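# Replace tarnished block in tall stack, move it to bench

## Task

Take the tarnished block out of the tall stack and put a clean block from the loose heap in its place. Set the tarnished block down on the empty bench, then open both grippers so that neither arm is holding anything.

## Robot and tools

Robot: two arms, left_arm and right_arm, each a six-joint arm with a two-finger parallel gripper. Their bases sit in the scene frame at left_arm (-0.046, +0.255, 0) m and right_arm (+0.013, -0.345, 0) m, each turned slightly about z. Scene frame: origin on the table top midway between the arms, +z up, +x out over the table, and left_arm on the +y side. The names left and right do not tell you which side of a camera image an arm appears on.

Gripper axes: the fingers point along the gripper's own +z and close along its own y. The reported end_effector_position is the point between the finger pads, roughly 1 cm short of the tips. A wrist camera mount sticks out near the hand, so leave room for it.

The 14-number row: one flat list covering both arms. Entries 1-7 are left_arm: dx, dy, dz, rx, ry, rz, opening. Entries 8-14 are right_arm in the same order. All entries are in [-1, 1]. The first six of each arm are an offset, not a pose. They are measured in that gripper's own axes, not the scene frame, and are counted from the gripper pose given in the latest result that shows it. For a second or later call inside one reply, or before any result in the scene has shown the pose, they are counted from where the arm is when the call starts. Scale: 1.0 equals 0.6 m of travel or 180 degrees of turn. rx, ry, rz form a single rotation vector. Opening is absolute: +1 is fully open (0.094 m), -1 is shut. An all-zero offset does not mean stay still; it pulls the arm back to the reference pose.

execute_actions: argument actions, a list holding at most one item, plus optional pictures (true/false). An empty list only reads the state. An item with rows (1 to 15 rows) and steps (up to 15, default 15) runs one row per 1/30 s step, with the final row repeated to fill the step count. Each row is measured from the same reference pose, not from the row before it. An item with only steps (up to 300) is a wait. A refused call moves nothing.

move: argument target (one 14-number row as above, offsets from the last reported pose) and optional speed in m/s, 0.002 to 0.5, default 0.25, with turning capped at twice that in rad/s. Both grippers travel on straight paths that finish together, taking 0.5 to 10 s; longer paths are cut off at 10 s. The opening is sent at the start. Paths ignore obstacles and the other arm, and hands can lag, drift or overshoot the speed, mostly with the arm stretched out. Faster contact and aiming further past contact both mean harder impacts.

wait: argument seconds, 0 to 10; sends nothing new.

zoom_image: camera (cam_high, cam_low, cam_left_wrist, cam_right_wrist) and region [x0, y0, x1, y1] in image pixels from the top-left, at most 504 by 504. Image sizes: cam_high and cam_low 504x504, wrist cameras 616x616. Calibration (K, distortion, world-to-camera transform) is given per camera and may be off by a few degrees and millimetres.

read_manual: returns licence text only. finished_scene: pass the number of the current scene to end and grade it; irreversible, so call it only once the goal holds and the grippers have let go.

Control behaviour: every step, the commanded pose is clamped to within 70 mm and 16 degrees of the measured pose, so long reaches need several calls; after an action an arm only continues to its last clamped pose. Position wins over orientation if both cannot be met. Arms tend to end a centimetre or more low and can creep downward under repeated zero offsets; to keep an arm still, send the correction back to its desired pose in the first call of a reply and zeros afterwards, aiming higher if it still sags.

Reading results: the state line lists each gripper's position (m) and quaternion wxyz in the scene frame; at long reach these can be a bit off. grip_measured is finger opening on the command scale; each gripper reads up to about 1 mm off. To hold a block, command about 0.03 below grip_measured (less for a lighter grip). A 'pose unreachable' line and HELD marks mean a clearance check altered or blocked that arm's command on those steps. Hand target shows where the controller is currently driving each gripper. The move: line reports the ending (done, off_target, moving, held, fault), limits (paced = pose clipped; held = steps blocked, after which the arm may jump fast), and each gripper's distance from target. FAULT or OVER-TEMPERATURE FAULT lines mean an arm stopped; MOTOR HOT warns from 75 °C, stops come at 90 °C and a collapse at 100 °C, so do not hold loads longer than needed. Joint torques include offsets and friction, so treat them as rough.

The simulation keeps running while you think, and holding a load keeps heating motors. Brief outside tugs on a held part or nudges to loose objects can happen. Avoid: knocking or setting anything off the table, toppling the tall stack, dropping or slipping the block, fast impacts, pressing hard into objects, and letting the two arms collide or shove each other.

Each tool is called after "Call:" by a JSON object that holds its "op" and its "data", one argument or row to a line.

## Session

Call:
{"op": "execute_actions", "data": {
  "actions": []
}}

Scene clock: 0.00 s of 7120.00 s.
left_arm: end_effector_position=(+0.3893, +0.2627, +0.2304) grip_measured=+1.000 end_effector_quat_wxyz=(+0.517, -0.393, +0.733, +0.200) | right_arm: end_effector_position=(+0.0789, -0.0715, +0.1403) grip_measured=+1.000 end_effector_quat_wxyz=(-0.340, +0.883, -0.325, +0.010)
Joint positions: left_arm=[-0.25   1.693  1.341 -0.516 -1.041 -0.917  0.094] | right_arm=[ 1.285  0.981  0.718 -0.628  0.152 -1.062  0.094]
Joint velocities: left_arm=[-0.012 -0.012 -0.017  0.037 -0.007 -0.037  0.   ] | right_arm=[ 0.007 -0.007 -0.012 -0.022  0.051  0.022  0.   ]
Joint torques (N m, as the arm reports them, + toward a larger angle): no reading
Hand target (left_arm): +0.387, +0.264, +0.231; +0.515, -0.392, +0.734, +0.207
Hand target (right_arm): +0.079, -0.067, +0.150; -0.355, +0.876, -0.326, +0.005
camera_calibration (this result's frames):
cam_left_wrist: T_world_to_cam=[[0.719033, -0.694858, -0.0127929, -0.10024], [-0.451327, -0.452873, -0.768902, 0.521249], [0.528484, 0.55864, -0.639239, -0.0930962], [0, 0, 0, 1]] pos_world=[0.35653, 0.218414, 0.339996]
cam_right_wrist: T_world_to_cam=[[0.76866, 0.374296, 0.518715, -0.103923], [0.243498, -0.921089, 0.303815, -0.107369], [0.591499, -0.107225, -0.799144, 0.161122], [0, 0, 0, 1]] pos_world=[0.010722, -0.0427217, 0.215287]

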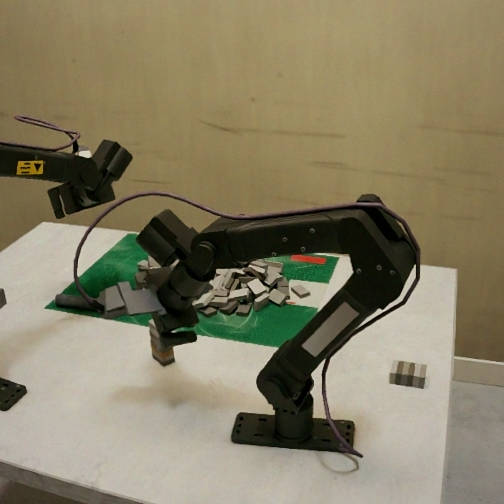

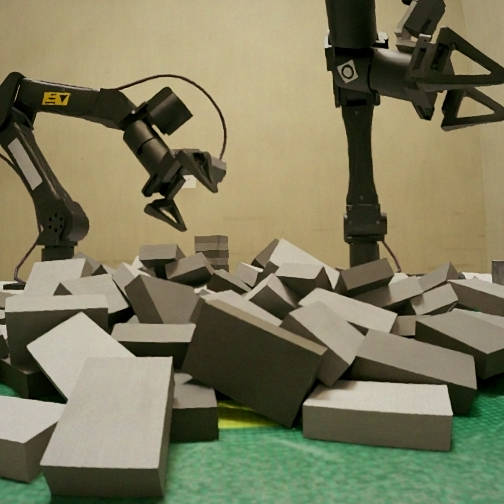

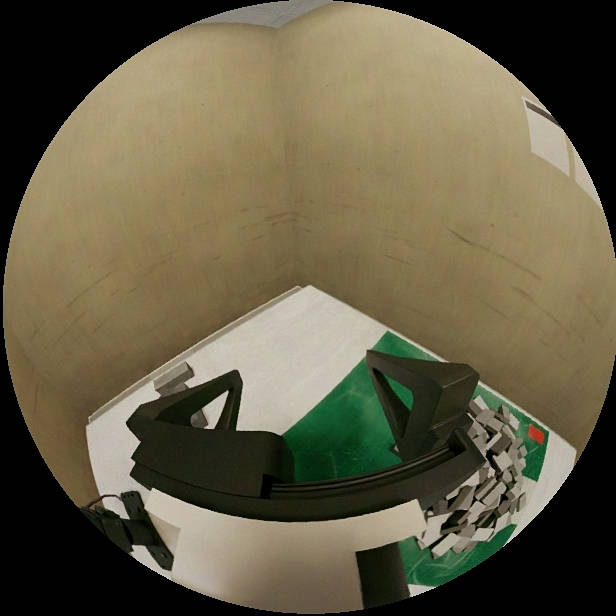

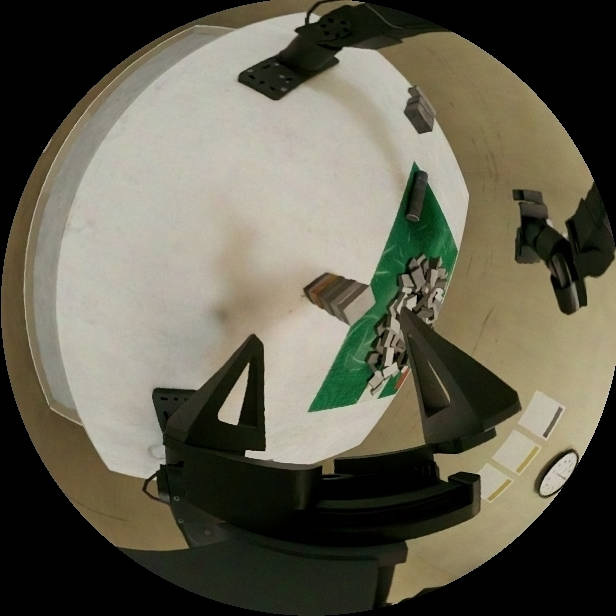

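Call:
{"op": "move", "data": {
  "target": [0.252,0.162,-0.388,0.14,0.362,0.275,0.5,0.322,0.025,-0.169,-0.008,0.284,0.737,0.5]
}}

Call:
{"op": "zoom_image", "data": {
  "camera": "cam_high",
  "region": [90, 240, 330, 390]
}}

Scene clock: 24.50 s of 7120.00 s.
left_arm: end_effector_position=(+0.1490, +0.1091, +0.1670) grip_measured=+0.502 end_effector_quat_wxyz=(-0.002, -0.015, +1.000, +0.004) | right_arm: end_effector_position=(+0.1988, -0.2531, +0.1633) grip_measured=+0.502 end_effector_quat_wxyz=(-0.001, -0.010, +1.000, -0.006)
Joint positions: left_arm=[-0.555  1.479  1.374 -1.474 -0.005 -0.683  0.071] | right_arm=[ 0.321  1.34   1.243 -1.482  0.01   0.444  0.071]
Joint velocities: left_arm=[-0.012  0.032  0.007 -0.066  0.051  0.007  0.001] | right_arm=[-0.007  0.002  0.007  0.007  0.022  0.007  0.   ]
Joint torques (N m, as the arm reports them, + toward a larger angle): left_arm=[-0.85 -4.49  8.65  0.25  0.08  0.09] | right_arm=[-0.8  -3.23  9.47  0.29 -0.05  0.13]
Hand target (left_arm): +0.148, +0.105, +0.171; -0.005, -0.006, +1.000, +0.002
Hand target (right_arm): +0.202, -0.253, +0.169; +0.001, -0.000, +1.000, -0.003
Off the commanded pose (left_arm): 0.007 m, 2 deg.
Off the commanded pose (right_arm): 0.007 m, 1 deg.
After step 90, 16.07 s passed at rest.
move: done
camera_calibration (this result's frames):
cam_left_wrist: T_world_to_cam=[[-0.126521, -0.991112, 0.0411092, 0.114317], [-0.945551, 0.133026, 0.297048, 0.126157], [-0.299877, -0.00128805, -0.953977, 0.316258], [0, 0, 0, 1]] pos_world=[0.22859, 0.096926, 0.259528]
cam_right_wrist: T_world_to_cam=[[-0.264131, -0.964463, 0.00683646, -0.189958], [-0.667137, 0.187814, 0.720871, 0.0828098], [-0.696537, 0.185843, -0.693036, 0.401969], [0, 0, 0, 1]] pos_world=[0.285057, -0.273464, 0.220182]

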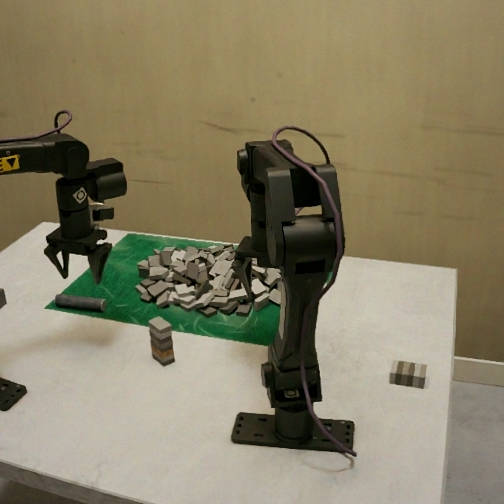

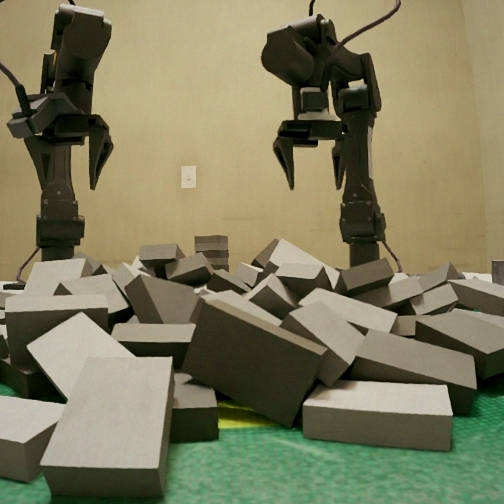

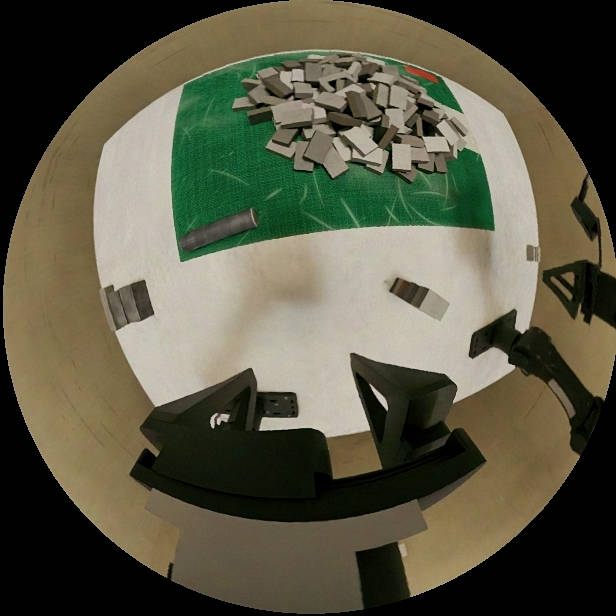

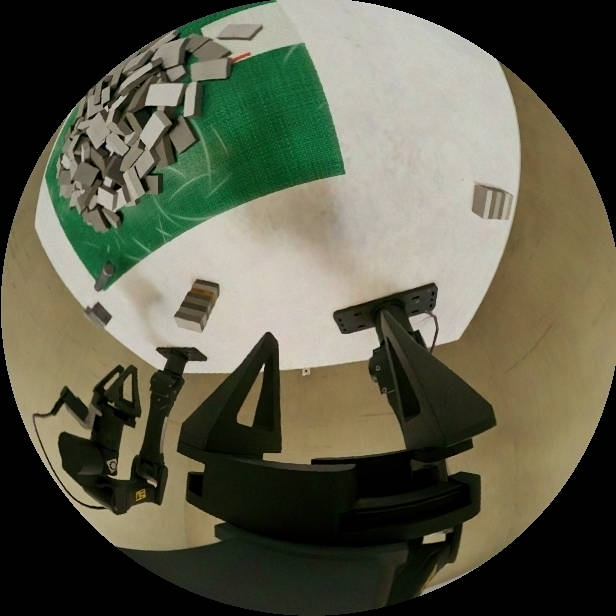

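Region (90, 240, 330, 390) of cam_high's 504x504 image, scaled by 2.100, with more detail than that image has; it fills the top 315 rows of this view, and the rest is white.

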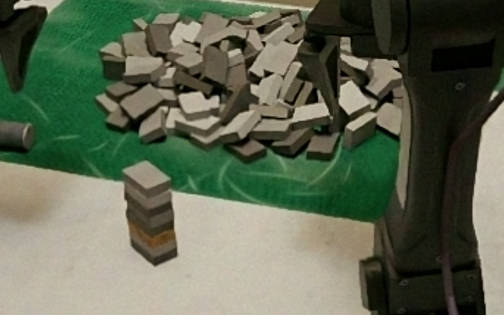

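Call:
{"op": "move", "data": {
  "target": [0,-0.285,0.01,0,0,0,0.7,-0.05,-0.1,0,0,0,0,0.5]
}}

Call:
{"op": "zoom_image", "data": {
  "camera": "cam_left_wrist",
  "region": [210, 220, 410, 420]
}}

Call:
{"op": "zoom_image", "data": {
  "camera": "cam_high",
  "region": [120, 290, 210, 380]
}}

Scene clock: 37.00 s of 7120.00 s.
left_arm: end_effector_position=(+0.1526, -0.0598, +0.1574) grip_measured=+0.698 end_effector_quat_wxyz=(-0.002, -0.012, +1.000, +0.001) | right_arm: end_effector_position=(+0.2208, -0.3117, +0.1583) grip_measured=+0.502 end_effector_quat_wxyz=(-0.018, -0.012, +1.000, -0.008)
Joint positions: left_arm=[-0.914  1.983  1.923 -1.516  0.002 -1.035  0.08 ] | right_arm=[ 0.019  1.377  1.252 -1.483  0.01   0.139  0.071]
Joint velocities: left_arm=[-0.022 -0.007  0.017 -0.095 -0.051  0.022 -0.   ] | right_arm=[-0.002  0.002  0.017  0.007  0.007 -0.037  0.001]
Joint torques (N m, as the arm reports them, + toward a larger angle): left_arm=[-0.15 -8.76  8.76  0.23  0.02 -0.07] | right_arm=[-0.84 -3.56  9.37  0.43  0.01 -0.07]
Hand target (left_arm): +0.152, -0.061, +0.160; -0.003, -0.015, +1.000, +0.003
Hand target (right_arm): +0.230, -0.313, +0.164; -0.002, -0.010, +1.000, -0.007
Off the commanded pose (left_arm): 0.003 m, 1 deg.
Off the commanded pose (right_arm): 0.011 m, 2 deg.
After step 90, 8.13 s passed at rest.
move: off_target (right_arm)
camera_calibration (this result's frames):
cam_left_wrist: T_world_to_cam=[[-0.133657, -0.989913, 0.0469925, -0.0520594], [-0.944507, 0.141597, 0.296407, 0.155379], [-0.300071, -0.00476801, -0.953905, 0.307828], [0, 0, 0, 1]] pos_world=[0.232168, -0.0720677, 0.25003]
cam_right_wrist: T_world_to_cam=[[-0.260462, -0.965309, 0.0183637, -0.24357], [-0.643181, 0.187667, 0.742361, 0.103363], [-0.720054, 0.181545, -0.669749, 0.424893], [0, 0, 0, 1]] pos_world=[0.308987, -0.331656, 0.212312]

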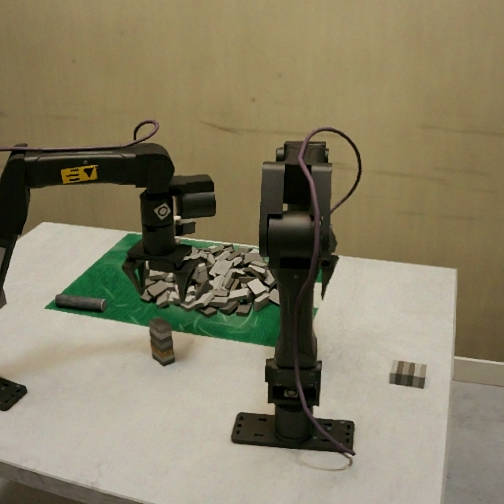

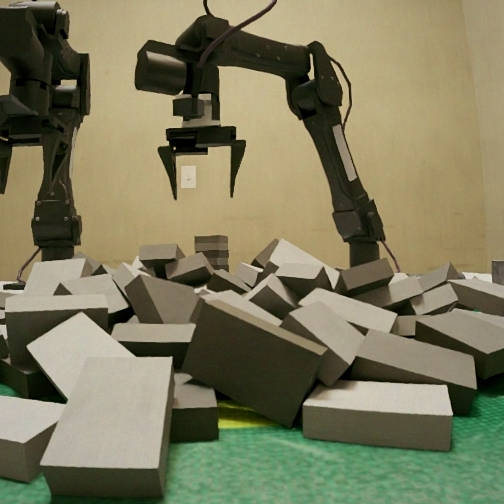

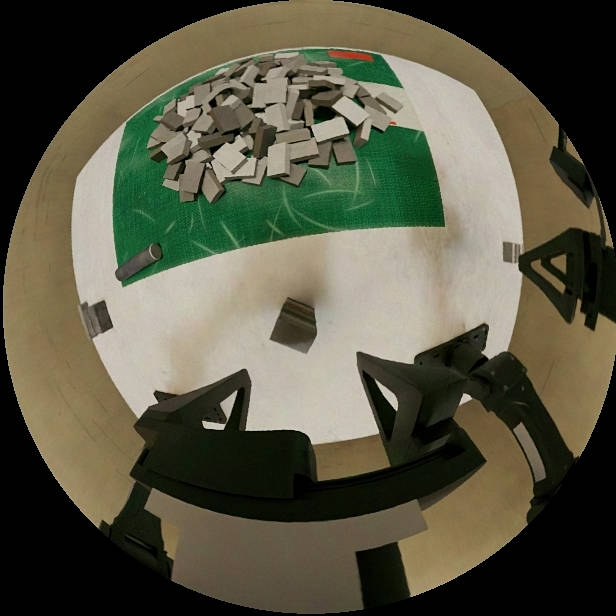

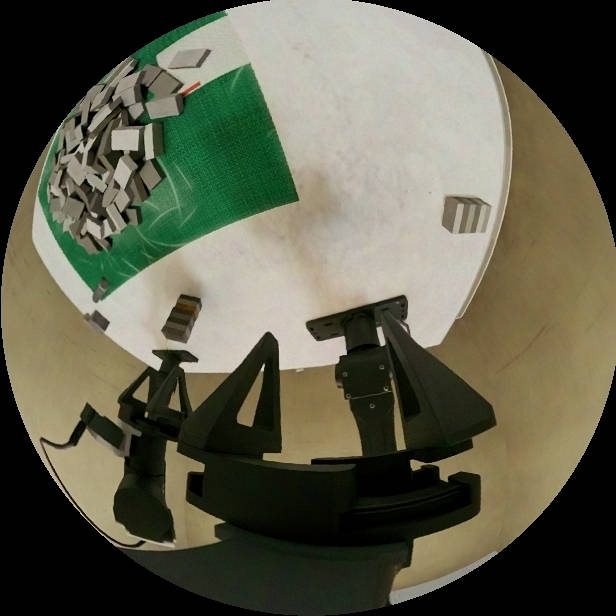

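Region (210, 220, 410, 420) of cam_left_wrist's 616x616 image, scaled by 2.520, with more detail than that image has.

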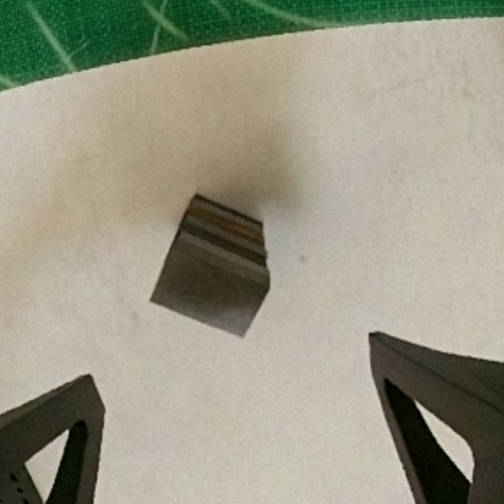

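Region (120, 290, 210, 380) of cam_high's 504x504 image, scaled by 5.600, with more detail than that image has.

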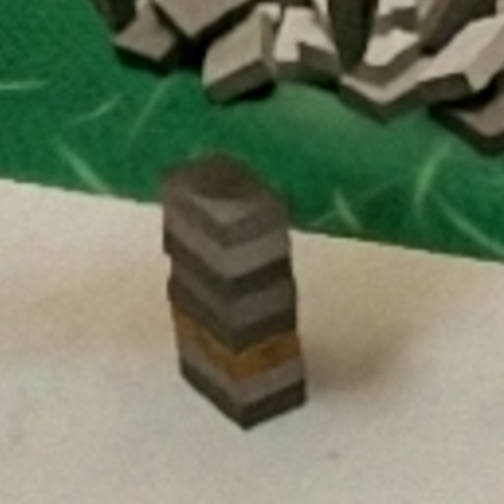

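Call:
{"op": "move", "data": {
  "target": [0,0.018,0.075,0,0,0.16,0.5,0,0,-0.01,0,0,0,0.5],
  "speed": 0.1
}}

Call:
{"op": "zoom_image", "data": {
  "camera": "cam_left_wrist",
  "region": [210, 260, 410, 460]
}}

Scene clock: 56.43 s of 7120.00 s.
left_arm: end_effector_position=(+0.1509, -0.0531, +0.1111) grip_measured=+0.502 end_effector_quat_wxyz=(-0.006, +0.237, +0.971, +0.005) | right_arm: end_effector_position=(+0.2180, -0.3122, +0.1584) grip_measured=+0.502 end_effector_quat_wxyz=(-0.024, -0.013, +1.000, -0.008)
Joint positions: left_arm=[-0.908  1.95   1.693 -1.33   0.002 -0.527  0.071] | right_arm=[ 0.019  1.377  1.252 -1.495  0.01   0.138  0.071]
Joint velocities: left_arm=[ 0.002  0.007 -0.002  0.022 -0.007 -0.022 -0.   ] | right_arm=[-0.012 -0.002  0.007 -0.051  0.037  0.022 -0.001]
Joint torques (N m, as the arm reports them, + toward a larger angle): left_arm=[  0.94 -10.85   4.45   0.48   0.03   0.11] | right_arm=[-0.01 -3.78  9.27  0.19 -0.03  0.04]
Hand target (left_arm): +0.153, -0.049, +0.112; -0.003, +0.237, +0.971, +0.001
Hand target (right_arm): +0.221, -0.312, +0.164; -0.018, -0.012, +1.000, -0.008
Off the commanded pose (left_arm): 0.005 m, 1 deg.
Off the commanded pose (right_arm): 0.007 m, 1 deg.
After step 90, 13.50 s passed at rest.
move: done
camera_calibration (this result's frames):
cam_left_wrist: T_world_to_cam=[[-0.592817, -0.804065, 0.0452526, 0.0358852], [-0.757637, 0.575875, 0.307171, 0.160206], [-0.273045, 0.147811, -0.950578, 0.266833], [0, 0, 0, 1]] pos_world=[0.215509, -0.102845, 0.202811]
cam_right_wrist: T_world_to_cam=[[-0.259124, -0.965569, 0.0230479, -0.245863], [-0.634959, 0.188284, 0.74925, 0.098861], [-0.727792, 0.179514, -0.661886, 0.422849], [0, 0, 0, 1]] pos_world=[0.30681, -0.331919, 0.211473]

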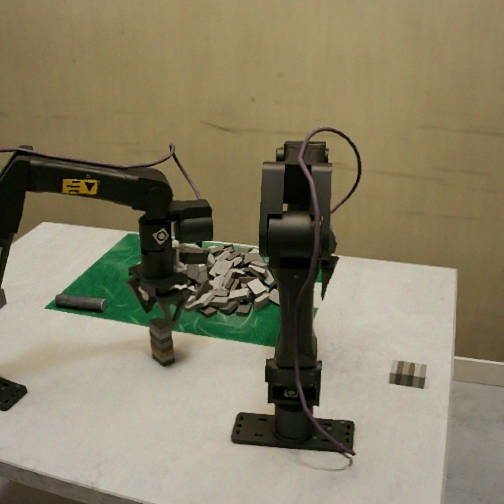

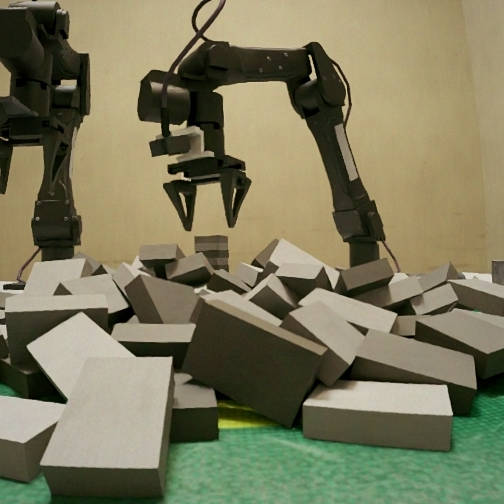

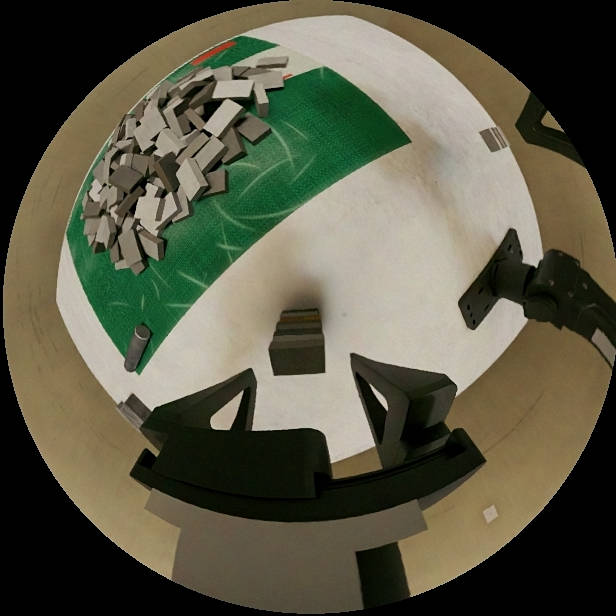

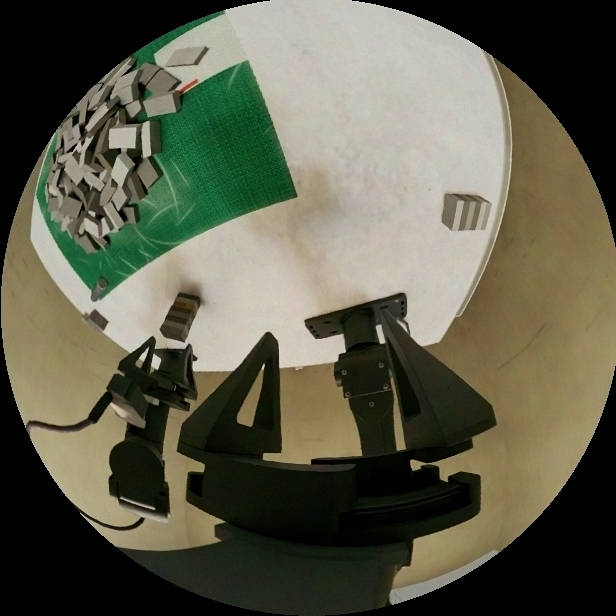

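Region (210, 260, 410, 460) of cam_left_wrist's 616x616 image, scaled by 2.520, with more detail than that image has.

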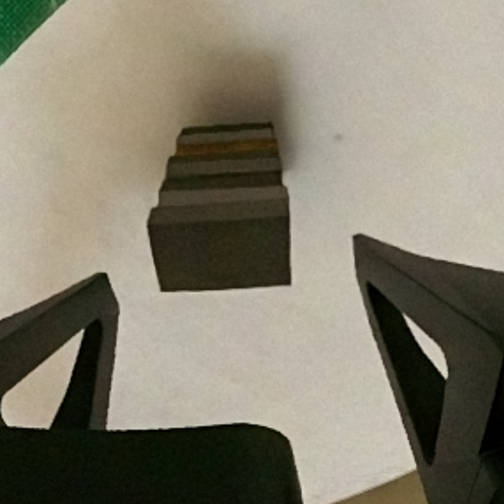

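Call:
{"op": "move", "data": {
  "target": [0.008,0.01,0.105,0,0,0.025,0.5,0,0,-0.01,0,0,0,0.5],
  "speed": 0.05
}}

Call:
{"op": "zoom_image", "data": {
  "camera": "cam_high",
  "region": [120, 290, 210, 380]
}}

Call:
{"op": "zoom_image", "data": {
  "camera": "cam_left_wrist",
  "region": [210, 260, 410, 460]
}}

Scene clock: 68.03 s of 7120.00 s.
left_arm: end_effector_position=(+0.1488, -0.0499, +0.0554) grip_measured=+0.502 end_effector_quat_wxyz=(-0.002, +0.275, +0.962, +0.000) | right_arm: end_effector_position=(+0.2153, -0.3126, +0.1586) grip_measured=+0.502 end_effector_quat_wxyz=(-0.029, -0.013, +0.999, -0.009)
Joint positions: left_arm=[-0.908  1.95   1.47  -1.093  0.002 -0.449  0.071] | right_arm=[ 0.019  1.377  1.252 -1.506  0.01   0.138  0.071]
Joint velocities: left_arm=[-0.012  0.002 -0.012  0.066  0.022 -0.051 -0.001] | right_arm=[-0.017  0.002  0.007 -0.022  0.022 -0.007 -0.001]
Joint torques (N m, as the arm reports them, + toward a larger angle): left_arm=[ 0.81 -8.95  4.4   0.53  0.02  0.11] | right_arm=[ 0.   -3.73  9.25  0.17 -0.02  0.03]
Hand target (left_arm): +0.149, -0.045, +0.048; -0.007, +0.275, +0.961, +0.005
Hand target (right_arm): +0.218, -0.312, +0.164; -0.024, -0.013, +1.000, -0.008
Off the commanded pose (left_arm): 0.009 m, 1 deg.
Off the commanded pose (right_arm): 0.007 m, 1 deg.
After step 90, 6.87 s passed at rest.
move: done
camera_calibration (this result's frames):
cam_left_wrist: T_world_to_cam=[[-0.653825, -0.754971, 0.0503187, 0.0510594], [-0.712426, 0.636653, 0.295166, 0.170833], [-0.254877, 0.157138, -0.95412, 0.210749], [0, 0, 0, 1]] pos_world=[0.208805, -0.10333, 0.148087]
cam_right_wrist: T_world_to_cam=[[-0.258847, -0.965524, 0.0276068, -0.247766], [-0.626744, 0.189634, 0.755798, 0.0947248], [-0.734976, 0.178334, -0.654223, 0.42102], [0, 0, 0, 1]] pos_world=[0.304674, -0.33227, 0.210688]

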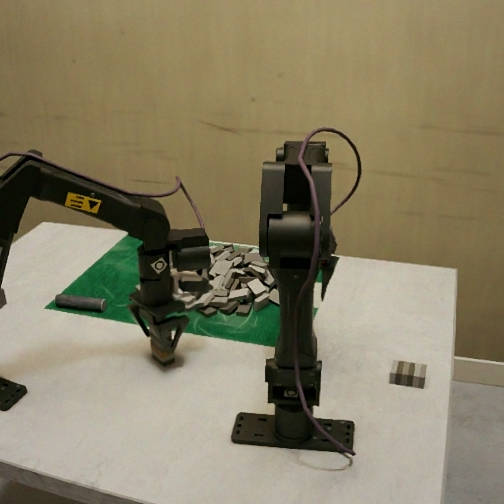

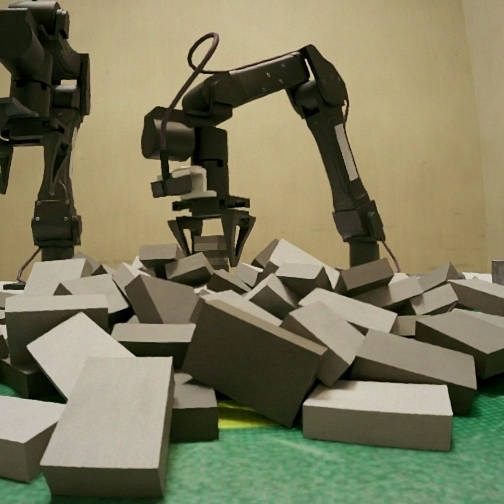

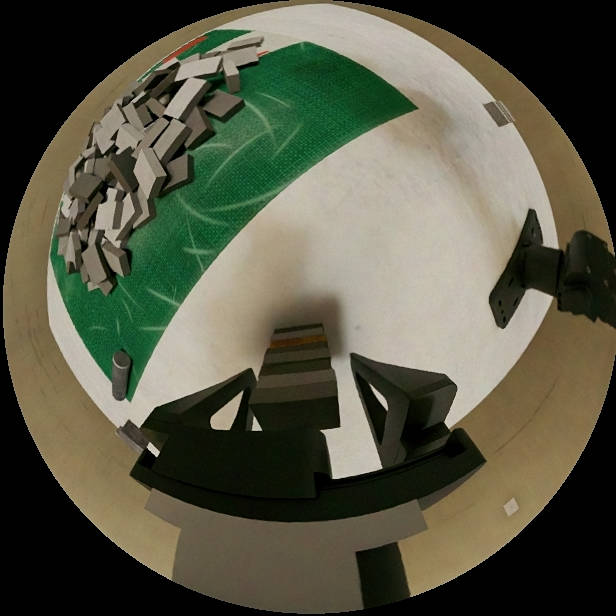

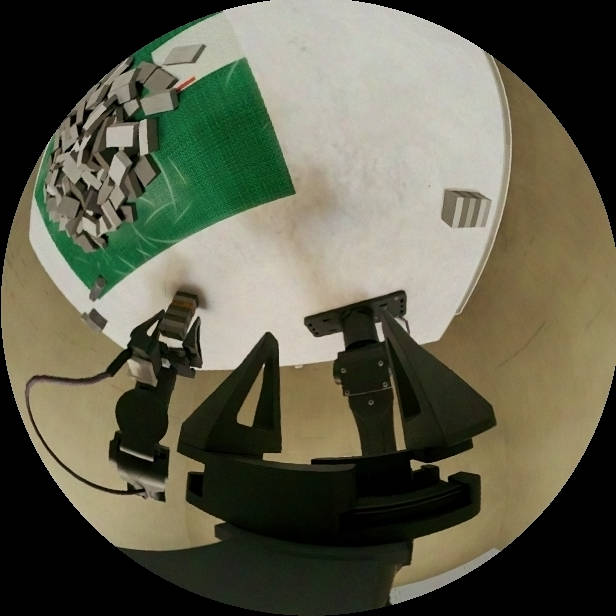

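Region (120, 290, 210, 380) of cam_high's 504x504 image, scaled by 5.600, with more detail than that image has.

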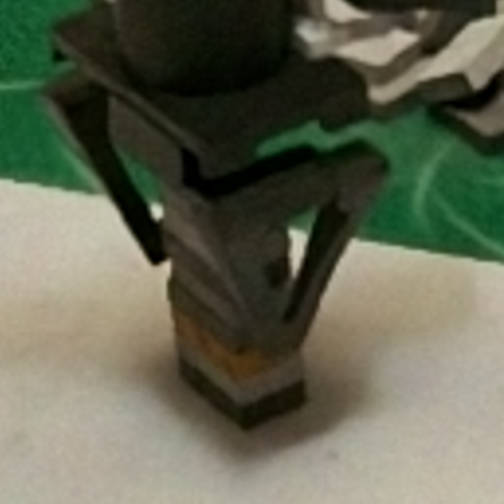

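Region (210, 260, 410, 460) of cam_left_wrist's 616x616 image, scaled by 2.520, with more detail than that image has.

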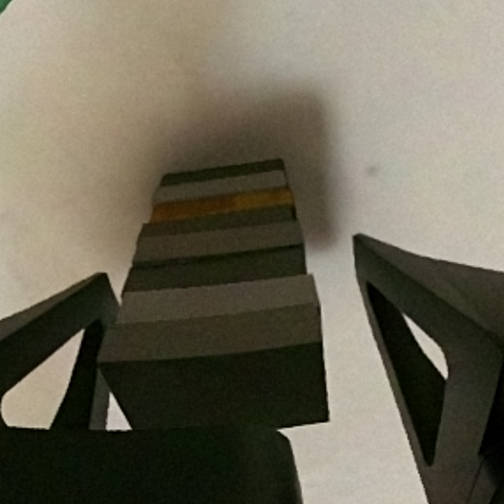

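Shift +y, lower to ~0.041, narrow the opening.

Call:
{"op": "move", "data": {
  "target": [0,0.014,0.036,0,0,0,0.12,0,0,0,0,0,0,0.5],
  "speed": 0.02
}}

Call:
{"op": "zoom_image", "data": {
  "camera": "cam_high",
  "region": [120, 290, 210, 380]
}}

Call:
{"op": "zoom_image", "data": {
  "camera": "cam_left_wrist",
  "region": [210, 260, 410, 460]
}}

Scene clock: 75.47 s of 7120.00 s.
left_arm: end_effector_position=(+0.1527, -0.0487, +0.0430) grip_measured=+0.122 end_effector_quat_wxyz=(+0.005, +0.275, +0.961, -0.006) | right_arm: end_effector_position=(+0.2153, -0.3126, +0.1586) grip_measured=+0.502 end_effector_quat_wxyz=(-0.029, -0.013, +0.999, -0.009)
Joint positions: left_arm=[-0.898  1.95   1.419 -1.024  0.002 -0.438  0.053] | right_arm=[ 0.019  1.377  1.252 -1.506  0.01   0.138  0.071]
Joint velocities: left_arm=[ 0.002 -0.007  0.007  0.051 -0.022 -0.007 -0.001] | right_arm=[ 0.002 -0.012 -0.012  0.051 -0.022  0.022  0.001]
Joint torques (N m, as the arm reports them, + toward a larger angle): left_arm=[ 0.95 -8.52  4.32  0.53  0.02  0.13] | right_arm=[-0.03 -3.98  6.82  0.29 -0.02  0.01]
Hand target (left_arm): +0.153, -0.043, +0.034; -0.002, +0.275, +0.962, +0.000
Hand target (right_arm): +0.215, -0.313, +0.159; -0.029, -0.013, +0.999, -0.009
Off the commanded pose (left_arm): 0.011 m, 1 deg.
Off the commanded pose (right_arm): 0.000 m, 0 deg.
After step 90, 3.03 s passed at rest.
move: off_target (left_arm)
camera_calibration (this result's frames):
cam_left_wrist: T_world_to_cam=[[-0.655204, -0.753426, 0.0552981, 0.0551645], [-0.714493, 0.641792, 0.278573, 0.177748], [-0.245374, 0.143012, -0.958822, 0.197757], [0, 0, 0, 1]] pos_world=[0.211668, -0.100797, 0.137047]
cam_right_wrist: T_world_to_cam=[[-0.258847, -0.965524, 0.0276068, -0.247766], [-0.626744, 0.189634, 0.755798, 0.0947248], [-0.734976, 0.178334, -0.654223, 0.42102], [0, 0, 0, 1]] pos_world=[0.304674, -0.33227, 0.210688]

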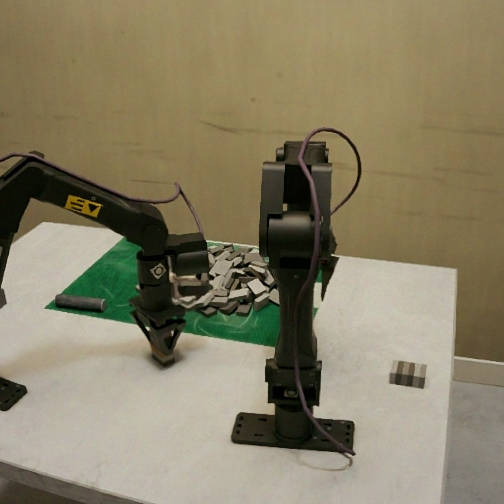

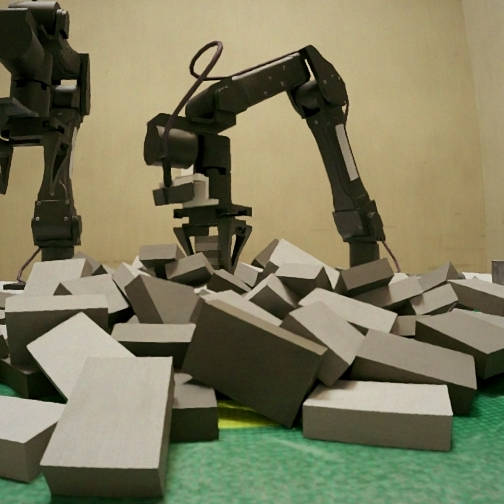

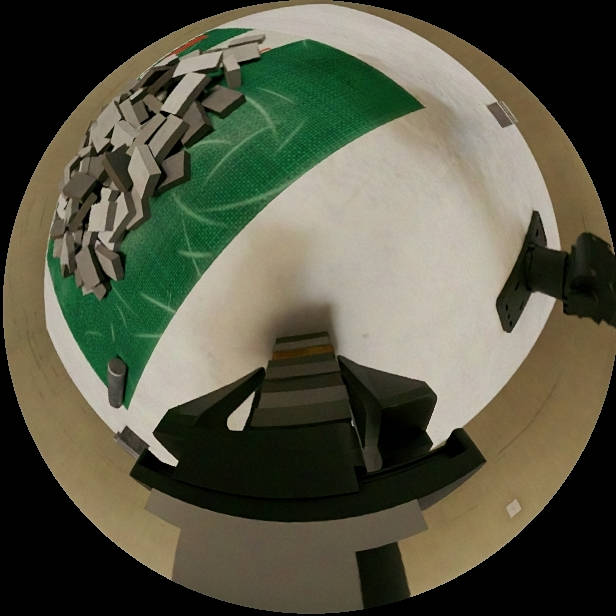

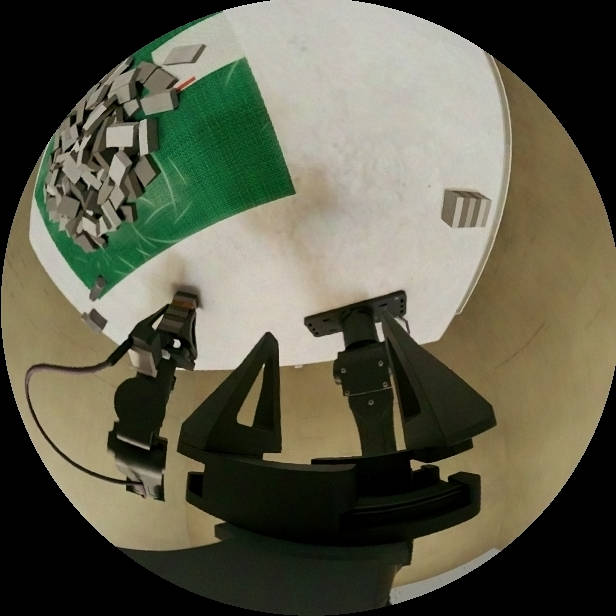

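Region (120, 290, 210, 380) of cam_high's 504x504 image, scaled by 5.600, with more detail than that image has.

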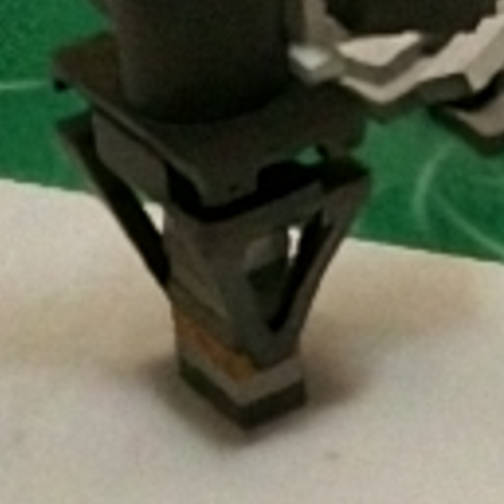

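Region (210, 260, 410, 460) of cam_left_wrist's 616x616 image, scaled by 2.520, with more detail than that image has.

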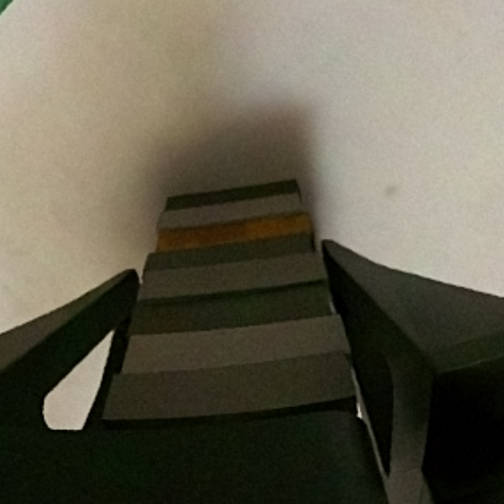

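Call:
{"op": "move", "data": {
  "target": [0,0,0.015,0,0,0,-0.14,0,0,0,0,0,0,0.5],
  "speed": 0.02
}}

Call:
{"op": "zoom_image", "data": {
  "camera": "cam_high",
  "region": [120, 290, 210, 380]
}}

Scene clock: 82.17 s of 7120.00 s.
left_arm: end_effector_position=(+0.1529, -0.0505, +0.0430) grip_measured=-0.122 end_effector_quat_wxyz=(+0.006, +0.276, +0.961, -0.010) | right_arm: end_effector_position=(+0.2153, -0.3126, +0.1586) grip_measured=+0.502 end_effector_quat_wxyz=(-0.029, -0.013, +0.999, -0.009)
Joint positions: left_arm=[-0.898  1.95   1.419 -1.017  0.006 -0.437  0.041] | right_arm=[ 0.019  1.377  1.252 -1.506  0.01   0.138  0.071]
Joint velocities: left_arm=[ 0.002  0.002 -0.012  0.022  0.007  0.095 -0.001] | right_arm=[-0.012  0.007  0.012  0.037  0.007  0.051  0.   ]
Joint torques (N m, as the arm reports them, + toward a larger angle): left_arm=[ 0.03 -8.56  4.42  0.68 -0.02  0.01] | right_arm=[-0.05 -4.01  6.78  0.28 -0.03  0.03]
Hand target (left_arm): +0.153, -0.049, +0.034; +0.005, +0.275, +0.961, -0.006
Hand target (right_arm): +0.215, -0.313, +0.159; -0.029, -0.013, +0.999, -0.009
Off the commanded pose (left_arm): 0.009 m, 0 deg.
Off the commanded pose (right_arm): 0.000 m, 0 deg.
After step 90, 3.00 s passed at rest.
move: done
camera_calibration (this result's frames):
cam_left_wrist: T_world_to_cam=[[-0.655837, -0.752388, 0.0615637, 0.0537896], [-0.713923, 0.644674, 0.27333, 0.179402], [-0.245339, 0.135308, -0.959948, 0.197771], [0, 0, 0, 1]] pos_world=[0.211877, -0.101945, 0.137503]
cam_right_wrist: T_world_to_cam=[[-0.258847, -0.965524, 0.0276068, -0.247766], [-0.626744, 0.189634, 0.755798, 0.0947248], [-0.734976, 0.178334, -0.654223, 0.42102], [0, 0, 0, 1]] pos_world=[0.304674, -0.33227, 0.210688]

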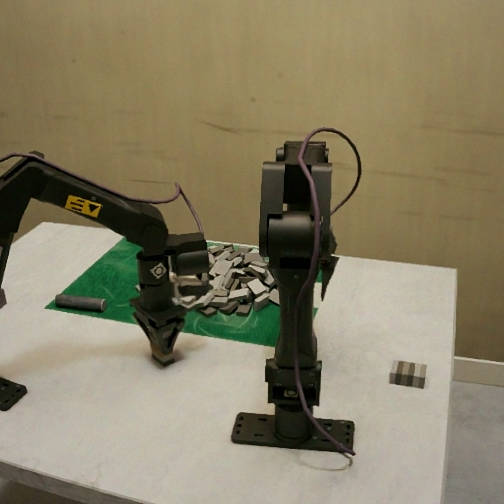

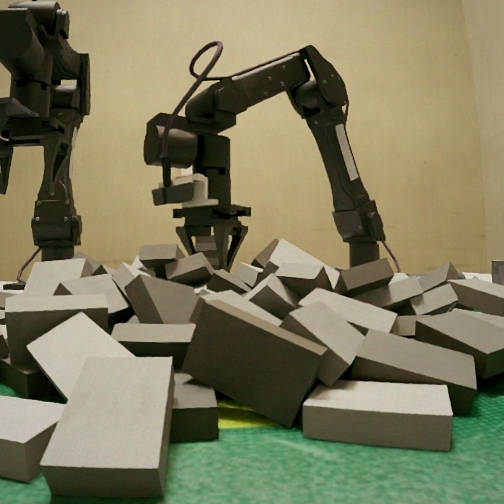

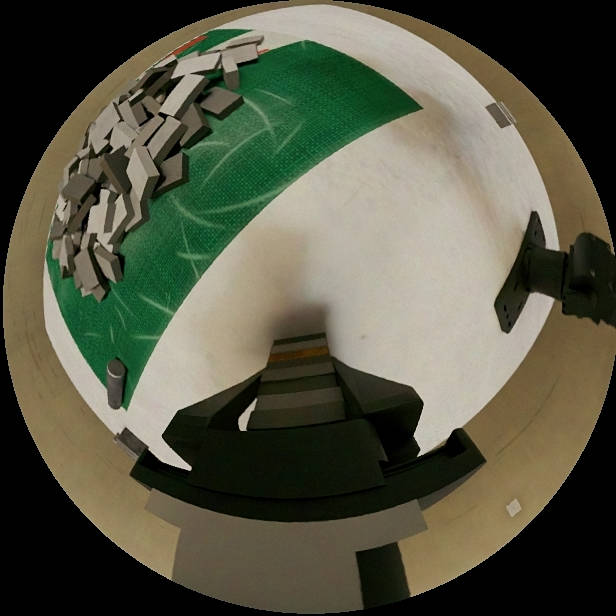

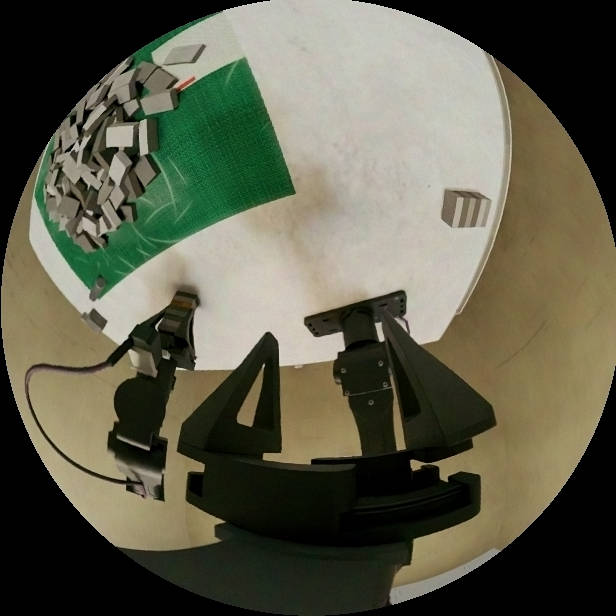

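Region (120, 290, 210, 380) of cam_high's 504x504 image, scaled by 5.600, with more detail than that image has.

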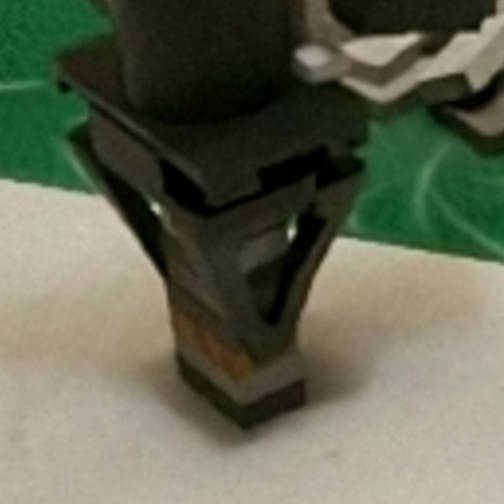

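Call:
{"op": "move", "data": {
  "target": [0,0,-0.05,0,0,0,-0.16,0,0,0,0,0,0,0.5],
  "speed": 0.03
}}

Call:
{"op": "zoom_image", "data": {
  "camera": "cam_high",
  "region": [120, 290, 210, 380]
}}

Scene clock: 88.37 s of 7120.00 s.
left_arm: end_effector_position=(+0.1478, -0.0427, +0.0515) grip_measured=-0.122 end_effector_quat_wxyz=(-0.012, +0.275, +0.961, +0.006) | right_arm: end_effector_position=(+0.2153, -0.3126, +0.1586) grip_measured=+0.502 end_effector_quat_wxyz=(-0.029, -0.013, +0.999, -0.009)
Joint positions: left_arm=[-0.898  1.95   1.454 -1.099  0.006 -0.437  0.041] | right_arm=[ 0.019  1.377  1.252 -1.506  0.01   0.138  0.071]
Joint velocities: left_arm=[-0.002  0.022 -0.002  0.037  0.022  0.007  0.   ] | right_arm=[-0.017 -0.002  0.002 -0.051 -0.022 -0.007 -0.001]
Joint torques (N m, as the arm reports them, + toward a larger angle): left_arm=[  0.06 -11.46   9.85   0.13   0.03   0.02] | right_arm=[-0.01 -4.01  6.77  0.28 -0.03  0.02]
Hand target (left_arm): +0.152, -0.049, +0.073; +0.006, +0.276, +0.961, -0.010
Hand target (right_arm): +0.215, -0.313, +0.159; -0.029, -0.013, +0.999, -0.009
Off the commanded pose (left_arm): 0.023 m, 3 deg.
Off the commanded pose (right_arm): 0.000 m, 0 deg.
After step 90, 1.93 s passed at rest.
move: off_target (left_arm)
camera_calibration (this result's frames):
cam_left_wrist: T_world_to_cam=[[-0.654419, -0.754572, 0.0485386, 0.0562097], [-0.70632, 0.632961, 0.316974, 0.164491], [-0.269903, 0.17315, -0.947191, 0.208158], [0, 0, 0, 1]] pos_world=[0.209151, -0.0977449, 0.142298]
cam_right_wrist: T_world_to_cam=[[-0.258847, -0.965524, 0.0276068, -0.247766], [-0.626744, 0.189634, 0.755798, 0.0947248], [-0.734976, 0.178334, -0.654223, 0.42102], [0, 0, 0, 1]] pos_world=[0.304674, -0.33227, 0.210688]

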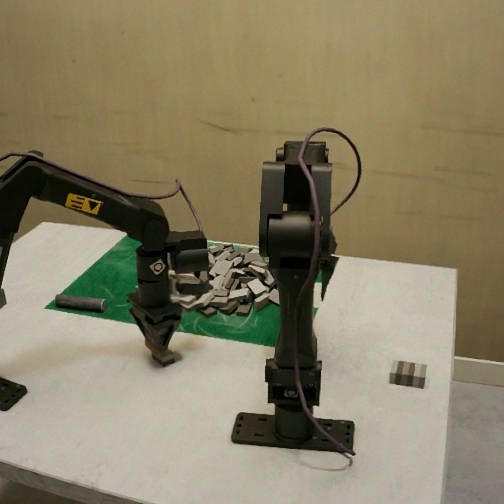

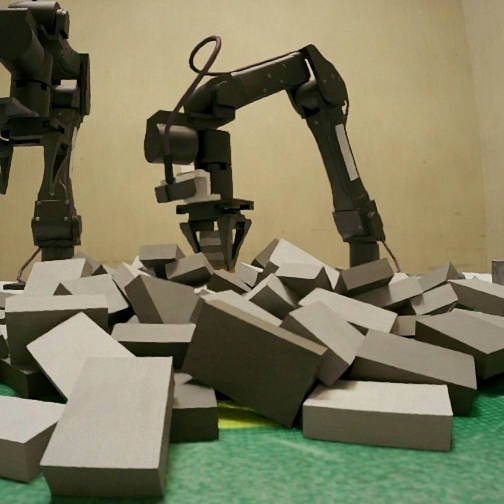

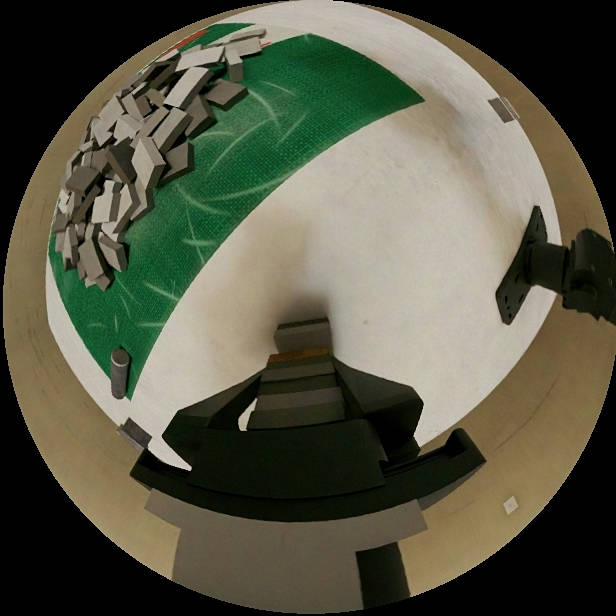

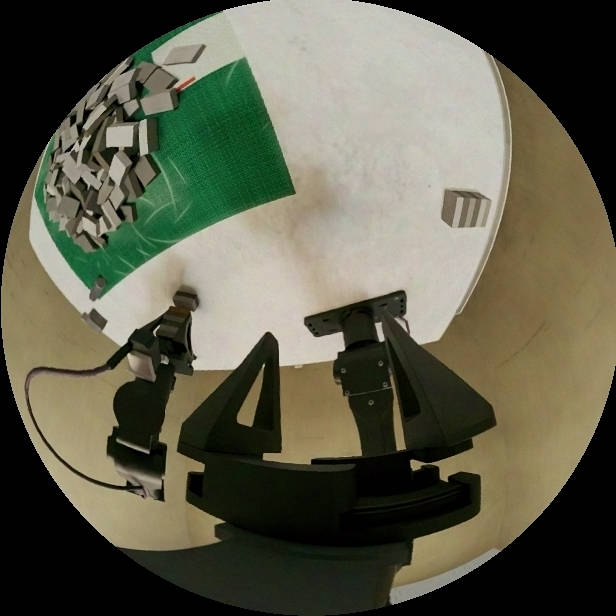

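Region (120, 290, 210, 380) of cam_high's 504x504 image, scaled by 5.600, with more detail than that image has.

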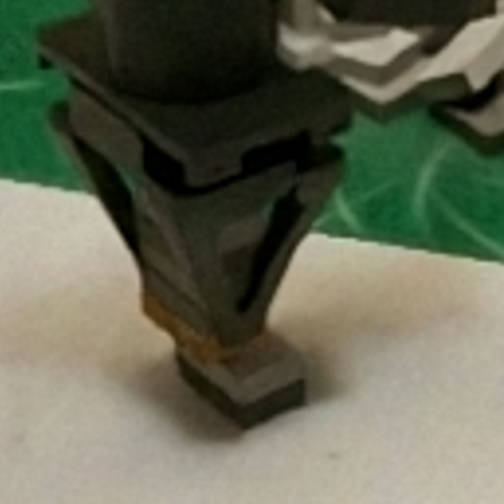

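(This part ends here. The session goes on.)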